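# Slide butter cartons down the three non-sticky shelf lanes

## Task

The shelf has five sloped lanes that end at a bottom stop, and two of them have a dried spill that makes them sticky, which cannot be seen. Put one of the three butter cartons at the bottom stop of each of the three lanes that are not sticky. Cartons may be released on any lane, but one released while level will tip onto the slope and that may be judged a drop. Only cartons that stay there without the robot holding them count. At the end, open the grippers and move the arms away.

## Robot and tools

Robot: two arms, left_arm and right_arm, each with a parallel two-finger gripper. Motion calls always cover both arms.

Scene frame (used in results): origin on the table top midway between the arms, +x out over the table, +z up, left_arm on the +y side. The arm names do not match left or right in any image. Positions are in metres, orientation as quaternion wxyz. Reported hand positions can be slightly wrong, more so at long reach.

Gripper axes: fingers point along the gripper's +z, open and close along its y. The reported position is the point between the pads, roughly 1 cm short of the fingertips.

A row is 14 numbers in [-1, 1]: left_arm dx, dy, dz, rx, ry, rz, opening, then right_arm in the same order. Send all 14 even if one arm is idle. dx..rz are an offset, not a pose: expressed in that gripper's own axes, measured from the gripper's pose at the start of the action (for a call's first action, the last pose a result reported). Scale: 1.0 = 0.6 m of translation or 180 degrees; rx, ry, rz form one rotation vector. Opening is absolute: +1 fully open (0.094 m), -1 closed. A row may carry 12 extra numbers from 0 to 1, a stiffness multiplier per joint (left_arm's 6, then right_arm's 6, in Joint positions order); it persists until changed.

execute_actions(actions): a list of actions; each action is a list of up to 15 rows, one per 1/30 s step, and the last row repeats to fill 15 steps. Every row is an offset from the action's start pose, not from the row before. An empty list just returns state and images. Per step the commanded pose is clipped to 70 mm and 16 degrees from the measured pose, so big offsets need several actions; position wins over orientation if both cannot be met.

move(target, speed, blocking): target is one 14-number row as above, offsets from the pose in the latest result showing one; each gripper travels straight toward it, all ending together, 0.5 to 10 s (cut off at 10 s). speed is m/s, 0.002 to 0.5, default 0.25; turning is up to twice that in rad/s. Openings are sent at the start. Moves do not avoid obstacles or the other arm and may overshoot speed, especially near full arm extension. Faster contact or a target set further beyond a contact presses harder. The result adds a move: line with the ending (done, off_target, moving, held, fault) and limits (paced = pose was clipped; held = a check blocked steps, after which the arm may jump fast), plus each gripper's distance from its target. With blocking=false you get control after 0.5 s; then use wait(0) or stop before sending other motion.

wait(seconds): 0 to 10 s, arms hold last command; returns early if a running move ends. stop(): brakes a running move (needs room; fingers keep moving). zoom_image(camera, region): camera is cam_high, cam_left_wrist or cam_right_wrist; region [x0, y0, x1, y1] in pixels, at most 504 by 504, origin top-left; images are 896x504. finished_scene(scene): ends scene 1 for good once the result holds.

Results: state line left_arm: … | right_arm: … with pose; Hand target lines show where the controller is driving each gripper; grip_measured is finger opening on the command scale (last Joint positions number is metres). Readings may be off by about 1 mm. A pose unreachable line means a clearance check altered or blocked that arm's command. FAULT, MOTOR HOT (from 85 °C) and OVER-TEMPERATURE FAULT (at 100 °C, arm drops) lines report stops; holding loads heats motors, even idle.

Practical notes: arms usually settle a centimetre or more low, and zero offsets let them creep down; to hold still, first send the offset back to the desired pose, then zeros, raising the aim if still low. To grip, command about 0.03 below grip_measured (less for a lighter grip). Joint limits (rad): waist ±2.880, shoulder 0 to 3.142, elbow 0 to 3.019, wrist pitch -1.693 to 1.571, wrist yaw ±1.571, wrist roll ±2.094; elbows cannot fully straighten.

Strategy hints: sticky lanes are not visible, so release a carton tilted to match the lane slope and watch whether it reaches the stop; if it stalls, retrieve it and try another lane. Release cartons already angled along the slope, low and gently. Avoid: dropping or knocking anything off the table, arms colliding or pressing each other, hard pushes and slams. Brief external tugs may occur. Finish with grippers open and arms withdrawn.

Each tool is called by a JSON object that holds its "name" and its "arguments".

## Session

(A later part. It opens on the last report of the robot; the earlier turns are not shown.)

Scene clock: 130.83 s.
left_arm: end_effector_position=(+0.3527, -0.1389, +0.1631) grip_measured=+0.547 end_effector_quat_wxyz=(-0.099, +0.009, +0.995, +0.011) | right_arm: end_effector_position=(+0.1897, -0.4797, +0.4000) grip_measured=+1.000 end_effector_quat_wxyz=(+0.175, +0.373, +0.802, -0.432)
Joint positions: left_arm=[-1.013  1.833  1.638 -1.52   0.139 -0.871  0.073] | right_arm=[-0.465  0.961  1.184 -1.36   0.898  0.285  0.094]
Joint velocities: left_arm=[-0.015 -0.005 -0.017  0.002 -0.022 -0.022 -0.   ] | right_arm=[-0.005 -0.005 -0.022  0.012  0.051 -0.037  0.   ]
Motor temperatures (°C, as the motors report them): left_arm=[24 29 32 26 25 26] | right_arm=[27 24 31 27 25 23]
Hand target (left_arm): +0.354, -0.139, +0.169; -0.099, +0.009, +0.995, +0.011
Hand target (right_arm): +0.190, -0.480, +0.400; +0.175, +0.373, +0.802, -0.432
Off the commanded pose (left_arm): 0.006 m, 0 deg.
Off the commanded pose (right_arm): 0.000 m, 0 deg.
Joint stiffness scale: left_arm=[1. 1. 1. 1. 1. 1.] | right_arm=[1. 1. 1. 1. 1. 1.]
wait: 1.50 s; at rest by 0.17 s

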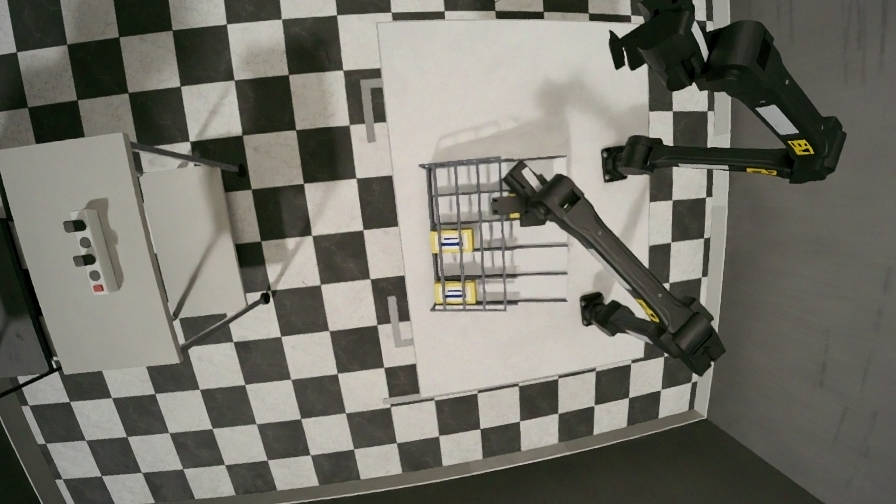

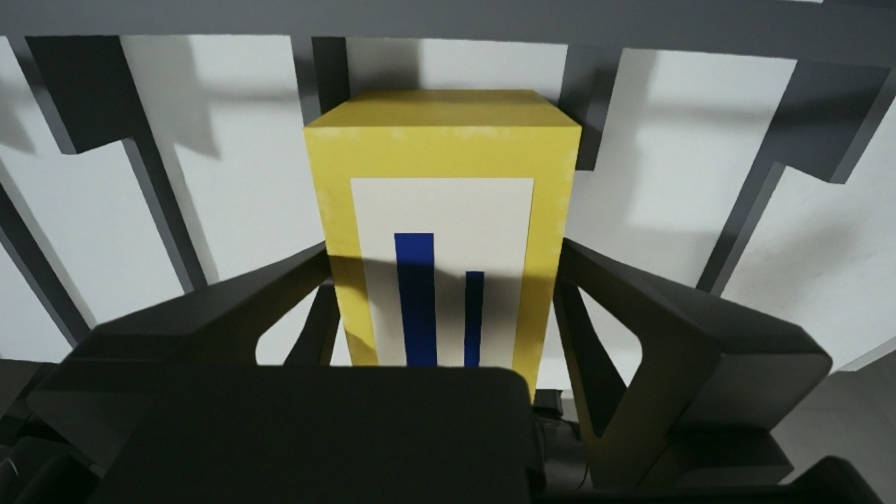

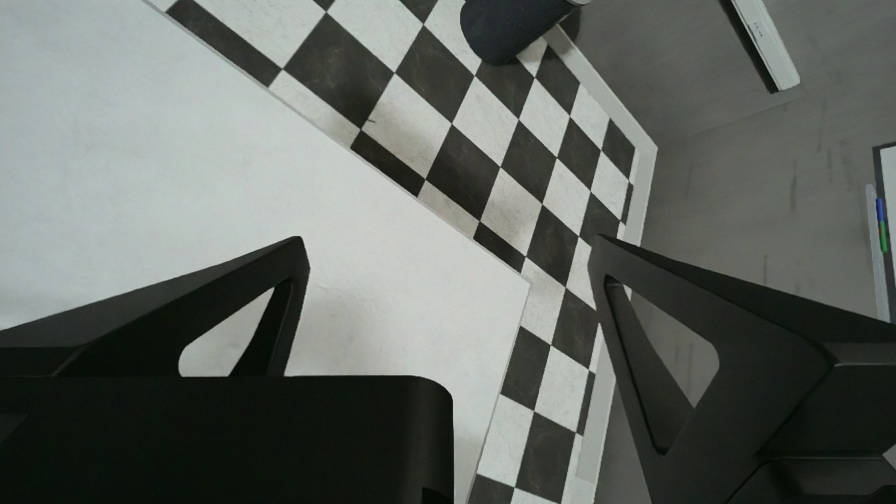

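Sticky. To lane 5.

{"name": "move", "arguments": {"target": [0,0,0,0,0,0,0.25,0,0,0,0,0,0,1]}}

{"name": "move", "arguments": {"target": [0.02,0,-0.13,0,-0.01,0,0.25,0,0,0,0,0,0,1], "speed": 0.12}}

{"name": "move", "arguments": {"target": [-0.01,-0.17,-0.04,0.012,-0.01,0,0.25,0,0,0,0,0,0,1], "speed": 0.15}}

Scene clock: 135.87 s.
left_arm: end_effector_position=(+0.3533, -0.1382, +0.1633) grip_measured=+0.322 end_effector_quat_wxyz=(-0.098, +0.009, +0.995, +0.013) | right_arm: end_effector_position=(+0.1897, -0.4797, +0.4000) grip_measured=+1.000 end_effector_quat_wxyz=(+0.175, +0.373, +0.802, -0.432)
Joint positions: left_arm=[-1.012  1.832  1.638 -1.521  0.136 -0.871  0.062] | right_arm=[-0.465  0.961  1.184 -1.36   0.898  0.285  0.094]
Joint velocities: left_arm=[-0.015 -0.005  0.012  0.002  0.066 -0.007 -0.001] | right_arm=[-0.015  0.005 -0.022  0.002  0.022 -0.007  0.   ]
Motor temperatures (°C, as the motors report them): left_arm=[24 29 32 26 25 26] | right_arm=[27 24 31 27 25 23]
Hand target (left_arm): +0.353, -0.139, +0.163; -0.099, +0.009, +0.995, +0.011
Hand target (right_arm): +0.190, -0.480, +0.400; +0.175, +0.373, +0.802, -0.432
Off the commanded pose (left_arm): 0.001 m, 0 deg.
Off the commanded pose (right_arm): 0.000 m, 0 deg.
Joint stiffness scale: left_arm=[1. 1. 1. 1. 1. 1.] | right_arm=[1. 1. 1. 1. 1. 1.]
move: done

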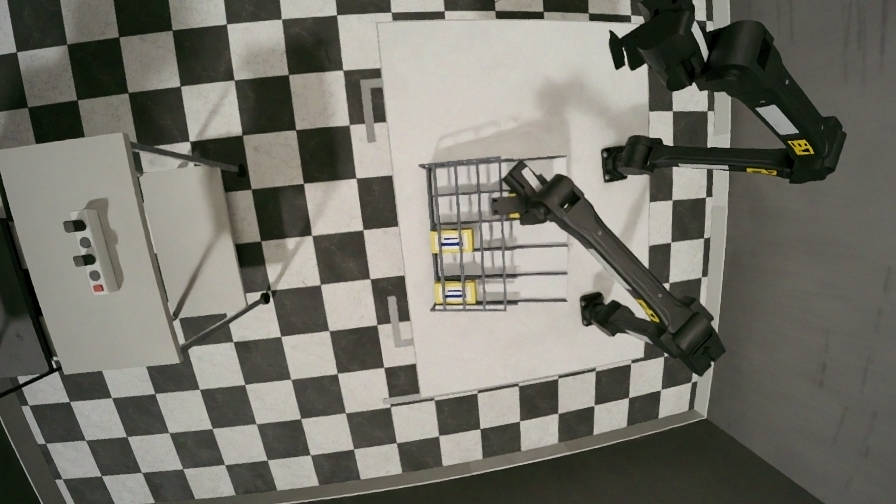

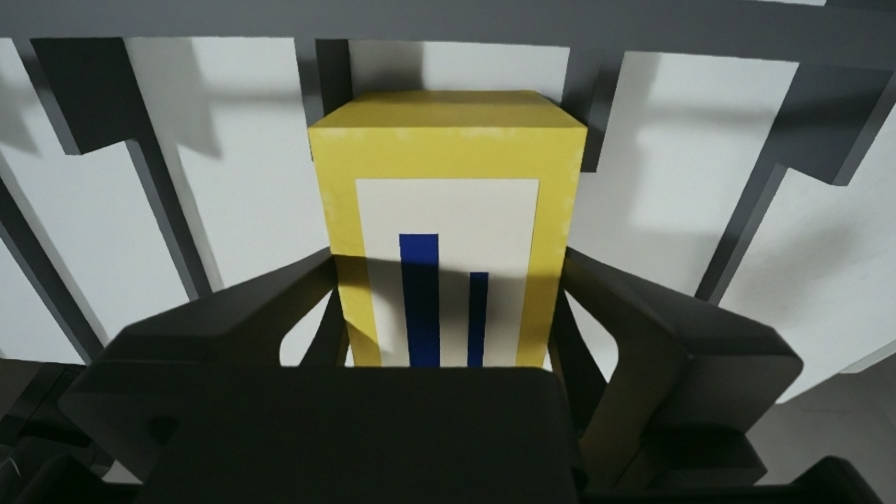

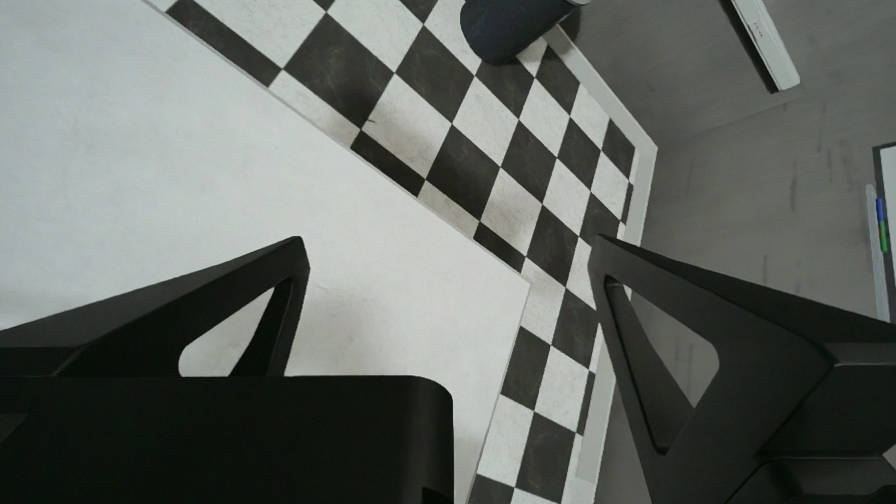

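Scene clock: 136.97 s.
left_arm: end_effector_position=(+0.3506, -0.1311, +0.2040) grip_measured=+0.322 end_effector_quat_wxyz=(-0.101, +0.011, +0.994, +0.035) | right_arm: end_effector_position=(+0.1897, -0.4797, +0.4000) grip_measured=+1.000 end_effector_quat_wxyz=(+0.175, +0.373, +0.802, -0.432)
Joint positions: left_arm=[-1.016  1.823  1.73  -1.661  0.112 -0.869  0.062] | right_arm=[-0.465  0.961  1.184 -1.36   0.898  0.285  0.094]
Joint velocities: left_arm=[ 0.015 -0.005 -0.002 -0.007 -0.007 -0.007 -0.001] | right_arm=[-0.015 -0.015 -0.012  0.012  0.022  0.037  0.   ]
Motor temperatures (°C, as the motors report them): left_arm=[24 30 32 26 25 26] | right_arm=[27 24 31 27 25 23]
Hand target (left_arm): +0.356, -0.139, +0.242; -0.079, +0.009, +0.997, +0.008
Hand target (right_arm): +0.190, -0.480, +0.400; +0.175, +0.373, +0.802, -0.432
Off the commanded pose (left_arm): 0.040 m, 3 deg.
Off the commanded pose (right_arm): 0.000 m, 0 deg.
Joint stiffness scale: left_arm=[1. 1. 1. 1. 1. 1.] | right_arm=[1. 1. 1. 1. 1. 1.]
joint sent to its limit (left arm) — the command would take joint 4 (wrist pitch) past its lower limit, so that joint was sent only as far as its limit.
move: off_target (left_arm)

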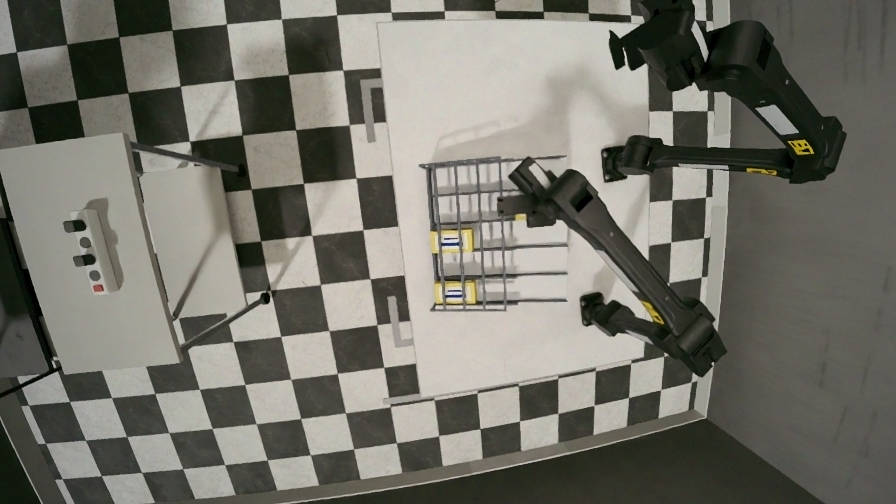

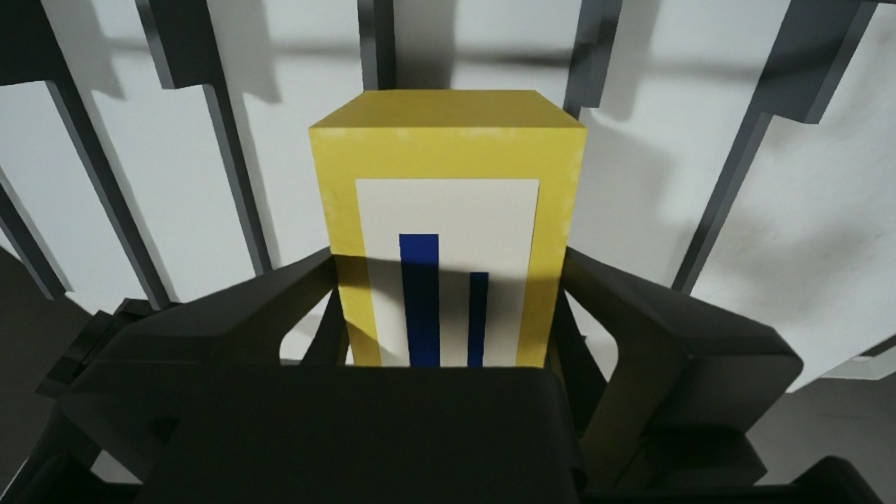

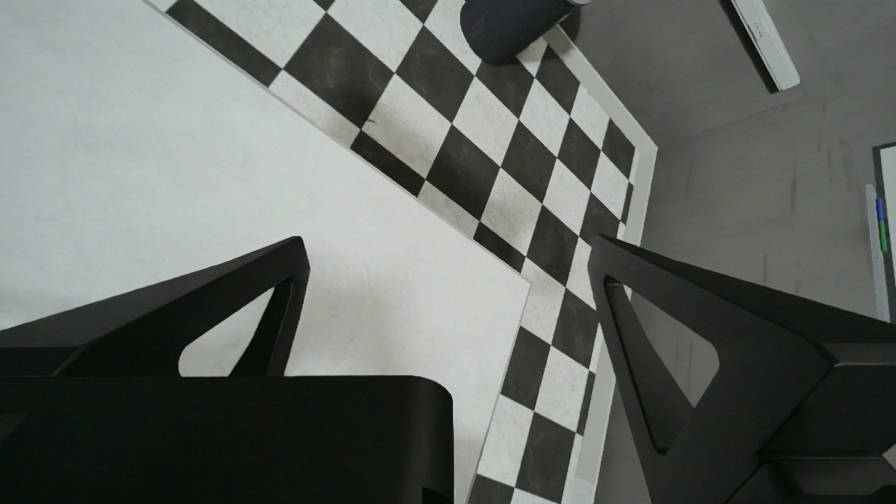

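Scene clock: 137.97 s.
left_arm: end_effector_position=(+0.3591, -0.1580, +0.1824) grip_measured=+0.322 end_effector_quat_wxyz=(-0.097, -0.036, +0.993, +0.065) | right_arm: end_effector_position=(+0.1897, -0.4797, +0.4000) grip_measured=+1.000 end_effector_quat_wxyz=(+0.175, +0.373, +0.802, -0.432)
Joint positions: left_arm=[-1.043  1.928  1.824 -1.685  0.084 -0.991  0.062] | right_arm=[-0.465  0.961  1.184 -1.36   0.898  0.285  0.094]
Joint velocities: left_arm=[-0.005 -0.005 -0.017  0.012  0.037 -0.051 -0.001] | right_arm=[ 0.005 -0.005 -0.002  0.002  0.007 -0.051  0.   ]
Motor temperatures (°C, as the motors report them): left_arm=[24 30 33 26 25 26] | right_arm=[27 24 31 27 25 23]
Hand target (left_arm): +0.352, -0.218, +0.215; -0.078, +0.010, +0.997, +0.005
Hand target (right_arm): +0.190, -0.480, +0.400; +0.175, +0.373, +0.802, -0.432
Off the commanded pose (left_arm): 0.085 m, 8 deg; position clipped at the last step of the last action.
Off the commanded pose (right_arm): 0.000 m, 0 deg.
Joint stiffness scale: left_arm=[1. 1. 1. 1. 1. 1.] | right_arm=[1. 1. 1. 1. 1. 1.]
joint sent to its limit (left arm) — the command would take joint 4 (wrist pitch) past its lower limit, so that joint was sent only as far as its limit.
move: off_target (left_arm); limits=paced

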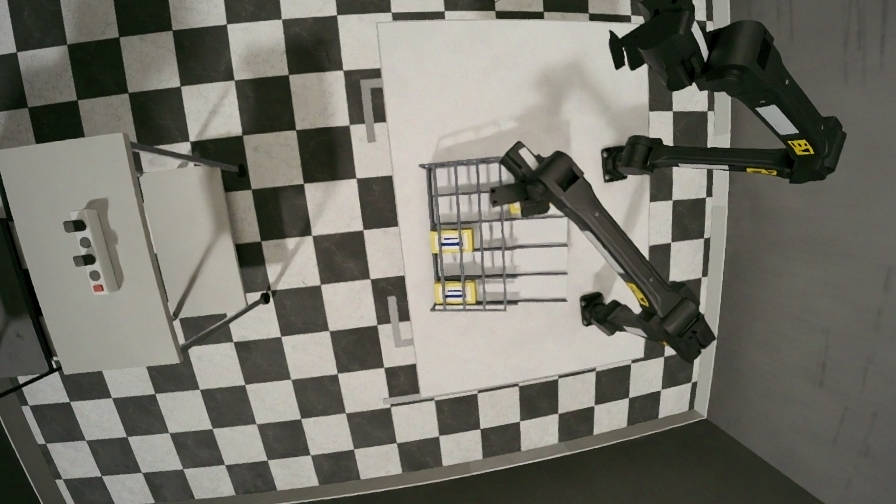

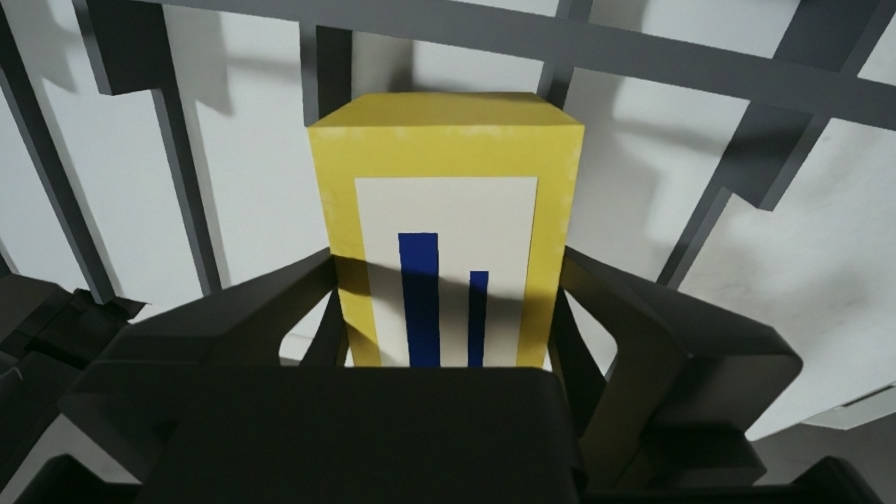

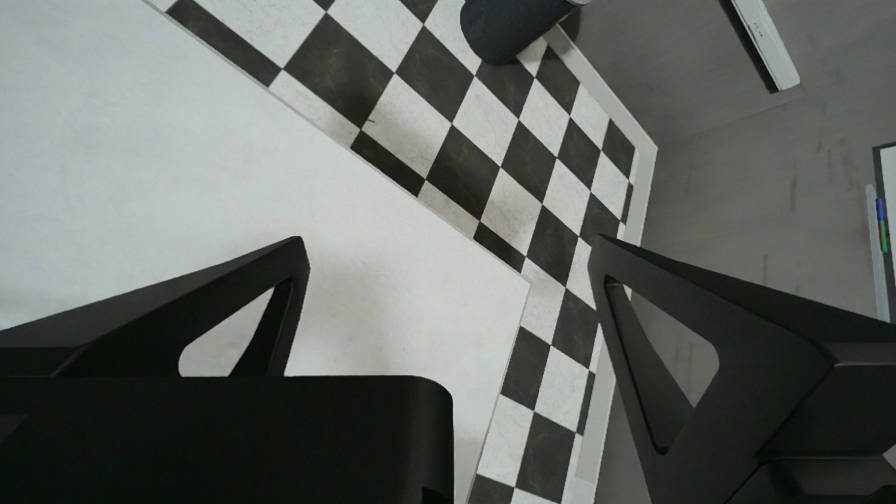

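{"name": "move", "arguments": {"target": [0.09,0.01,-0.1,0.035,-0.04,0.03,0.25,0,0,0,0,0,0,1], "speed": 0.1}}

Scene clock: 141.37 s.
left_arm: end_effector_position=(+0.3210, -0.1633, +0.2408) grip_measured=+0.322 end_effector_quat_wxyz=(-0.045, +0.004, +0.999, +0.023) | right_arm: end_effector_position=(+0.1897, -0.4797, +0.4000) grip_measured=+1.000 end_effector_quat_wxyz=(+0.175, +0.373, +0.802, -0.432)
Joint positions: left_arm=[-1.117  1.783  1.78  -1.656  0.05  -0.994  0.062] | right_arm=[-0.465  0.961  1.184 -1.36   0.898  0.285  0.094]
Joint velocities: left_arm=[-0.024  0.005 -0.027  0.027 -0.007 -0.022 -0.   ] | right_arm=[ 0.005 -0.005 -0.002 -0.002 -0.095  0.037  0.   ]
Motor temperatures (°C, as the motors report them): left_arm=[24 30 35 26 25 26] | right_arm=[27 24 31 27 25 23]
Hand target (left_arm): +0.318, -0.165, +0.253; -0.035, +0.010, +0.999, +0.008
Hand target (right_arm): +0.190, -0.480, +0.400; +0.175, +0.373, +0.802, -0.432
Off the commanded pose (left_arm): 0.011 m, 2 deg.
Off the commanded pose (right_arm): 0.000 m, 0 deg.
Joint stiffness scale: left_arm=[1. 1. 1. 1. 1. 1.] | right_arm=[1. 1. 1. 1. 1. 1.]
move: off_target (left_arm)

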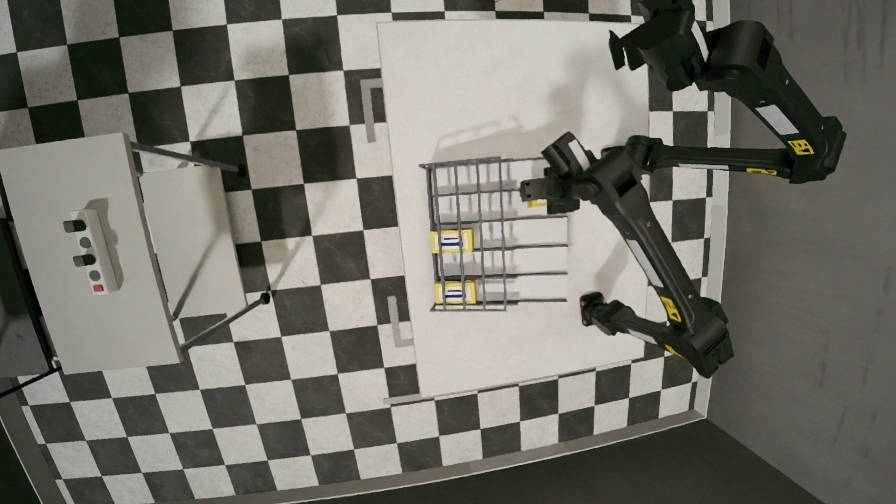

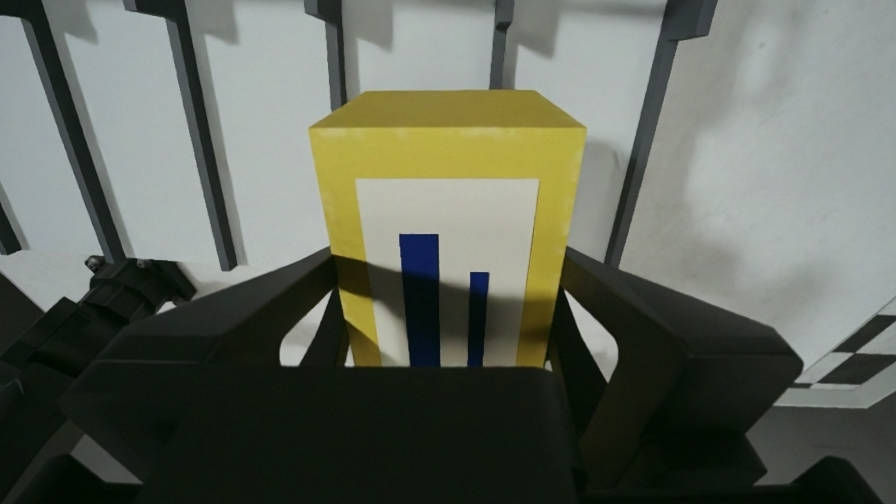

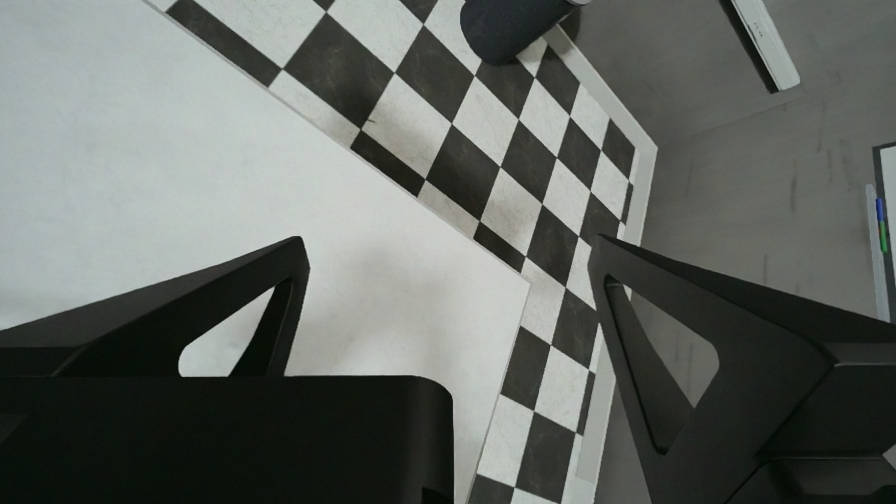

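{"name": "move", "arguments": {"target": [0,-0.125,-0.01,0.015,0,0,0.25,0,0,0,0,0,0,1], "speed": 0.12}}

{"name": "move", "arguments": {"target": [-0.06,0,0.06,0.005,0.03,0,0.25,0,0,0,0,0,0,1], "speed": 0.1}}

Scene clock: 144.67 s.
left_arm: end_effector_position=(+0.3167, -0.2248, +0.2147) grip_measured=+0.322 end_effector_quat_wxyz=(-0.057, +0.007, +0.998, +0.022) | right_arm: end_effector_position=(+0.1897, -0.4797, +0.4000) grip_measured=+1.000 end_effector_quat_wxyz=(+0.175, +0.373, +0.802, -0.432)
Joint positions: left_arm=[-1.173  1.937  1.935 -1.664  0.076 -1.041  0.062] | right_arm=[-0.465  0.961  1.184 -1.36   0.898  0.285  0.094]
Joint velocities: left_arm=[-0.015 -0.005  0.007 -0.007 -0.081 -0.007  0.001] | right_arm=[-0.015 -0.005 -0.007 -0.002 -0.037 -0.081  0.   ]
Motor temperatures (°C, as the motors report them): left_arm=[24 30 35 26 25 26] | right_arm=[27 24 31 27 25 23]
Hand target (left_arm): +0.320, -0.237, +0.242; -0.045, +0.002, +0.999, -0.001
Hand target (right_arm): +0.190, -0.480, +0.400; +0.175, +0.373, +0.802, -0.432
Off the commanded pose (left_arm): 0.032 m, 3 deg.
Off the commanded pose (right_arm): 0.000 m, 0 deg.
Joint stiffness scale: left_arm=[1. 1. 1. 1. 1. 1.] | right_arm=[1. 1. 1. 1. 1. 1.]
joint sent to its limit (left arm) — the command would take joint 4 (wrist pitch) past its lower limit, so that joint was sent only as far as its limit.
move: off_target (left_arm)

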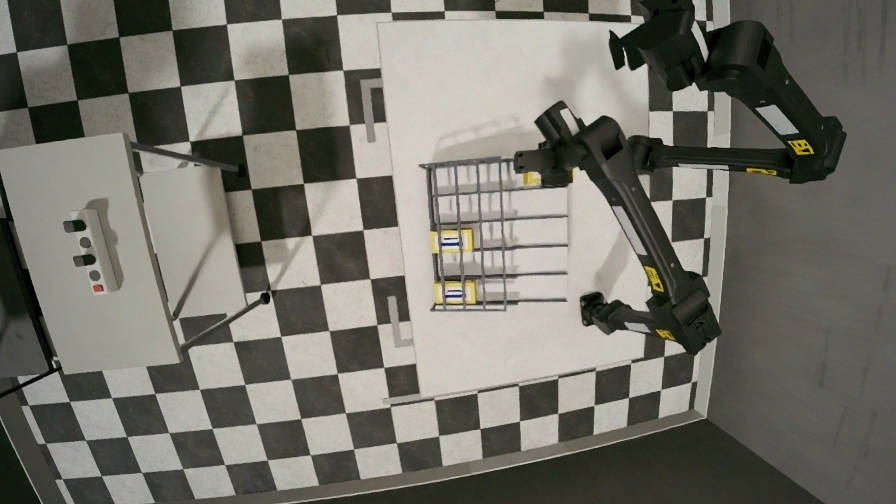

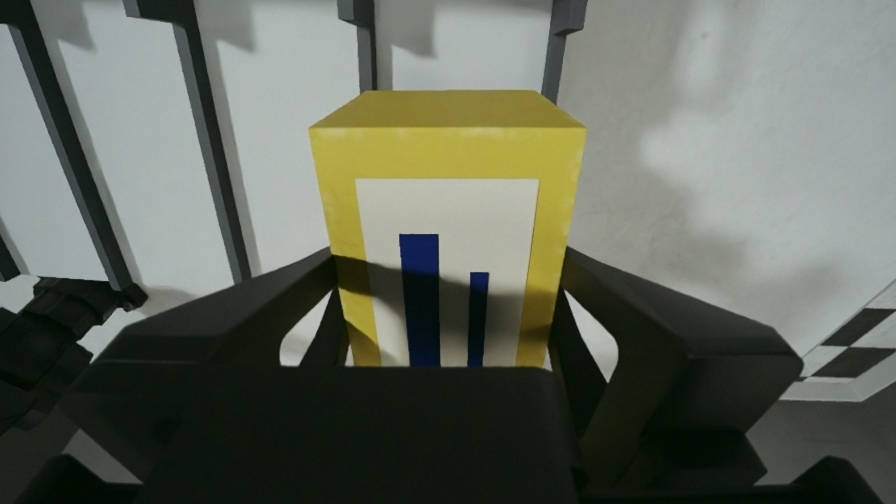

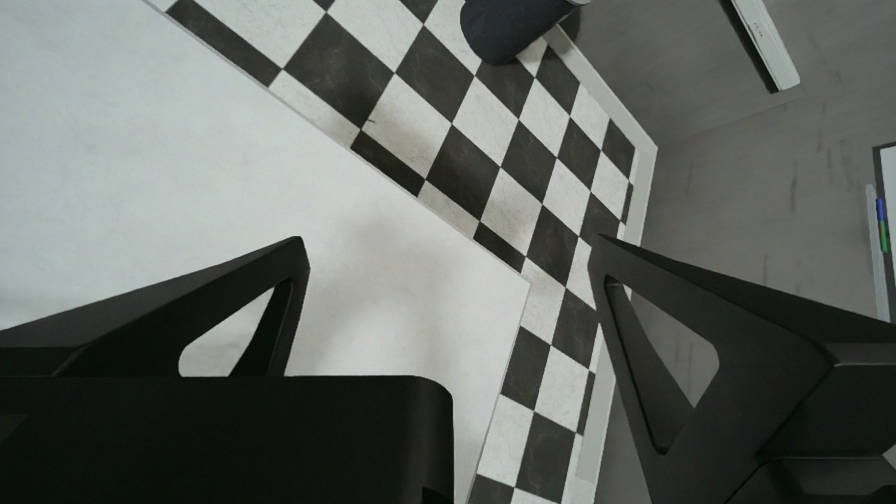

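Scene clock: 145.57 s.
left_arm: end_effector_position=(+0.3466, -0.2203, +0.1661) grip_measured=+0.322 end_effector_quat_wxyz=(-0.108, -0.002, +0.994, +0.026) | right_arm: end_effector_position=(+0.1897, -0.4797, +0.4000) grip_measured=+1.000 end_effector_quat_wxyz=(+0.175, +0.373, +0.802, -0.432)
Joint positions: left_arm=[-1.103  2.025  1.935 -1.643  0.152 -0.981  0.062] | right_arm=[-0.465  0.961  1.184 -1.36   0.898  0.285  0.094]
Joint velocities: left_arm=[-0.015 -0.005 -0.007 -0.012 -0.037 -0.066  0.001] | right_arm=[-0.005 -0.015 -0.012  0.002  0.007 -0.022  0.   ]
Motor temperatures (°C, as the motors report them): left_arm=[24 30 34 26 25 26] | right_arm=[27 24 31 27 25 23]
Hand target (left_arm): +0.348, -0.223, +0.174; -0.103, +0.006, +0.995, +0.015
Hand target (right_arm): +0.190, -0.480, +0.400; +0.175, +0.373, +0.802, -0.432
Off the commanded pose (left_arm): 0.010 m, 2 deg.
Off the commanded pose (right_arm): 0.000 m, 0 deg.
Joint stiffness scale: left_arm=[1. 1. 1. 1. 1. 1.] | right_arm=[1. 1. 1. 1. 1. 1.]
move: done

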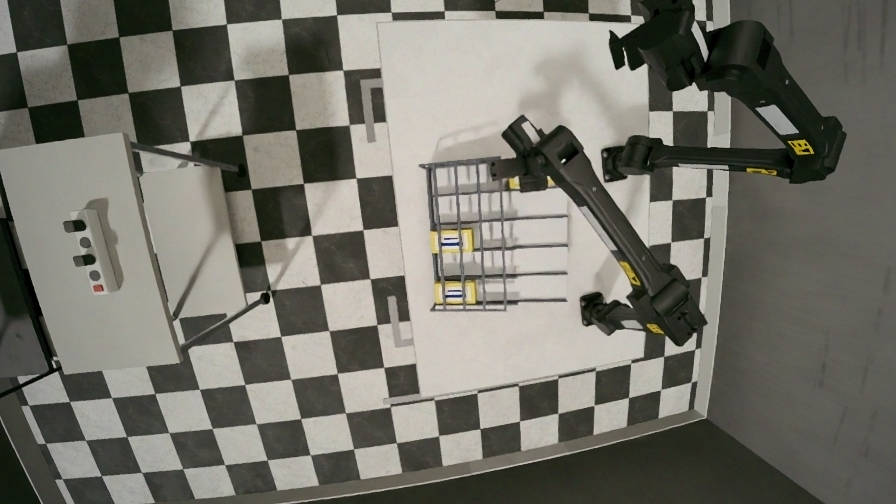

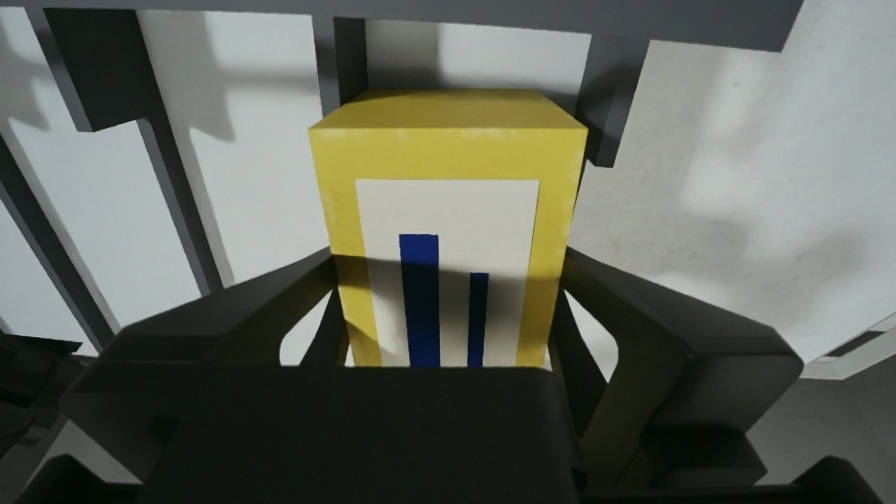

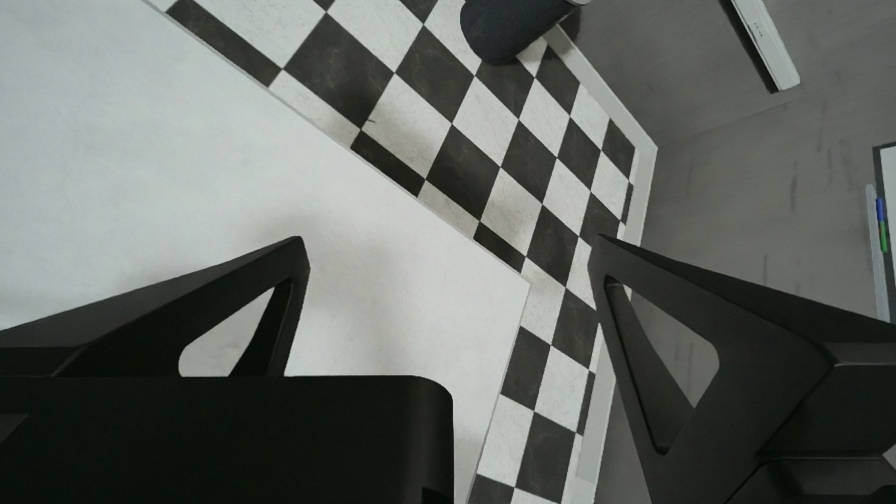

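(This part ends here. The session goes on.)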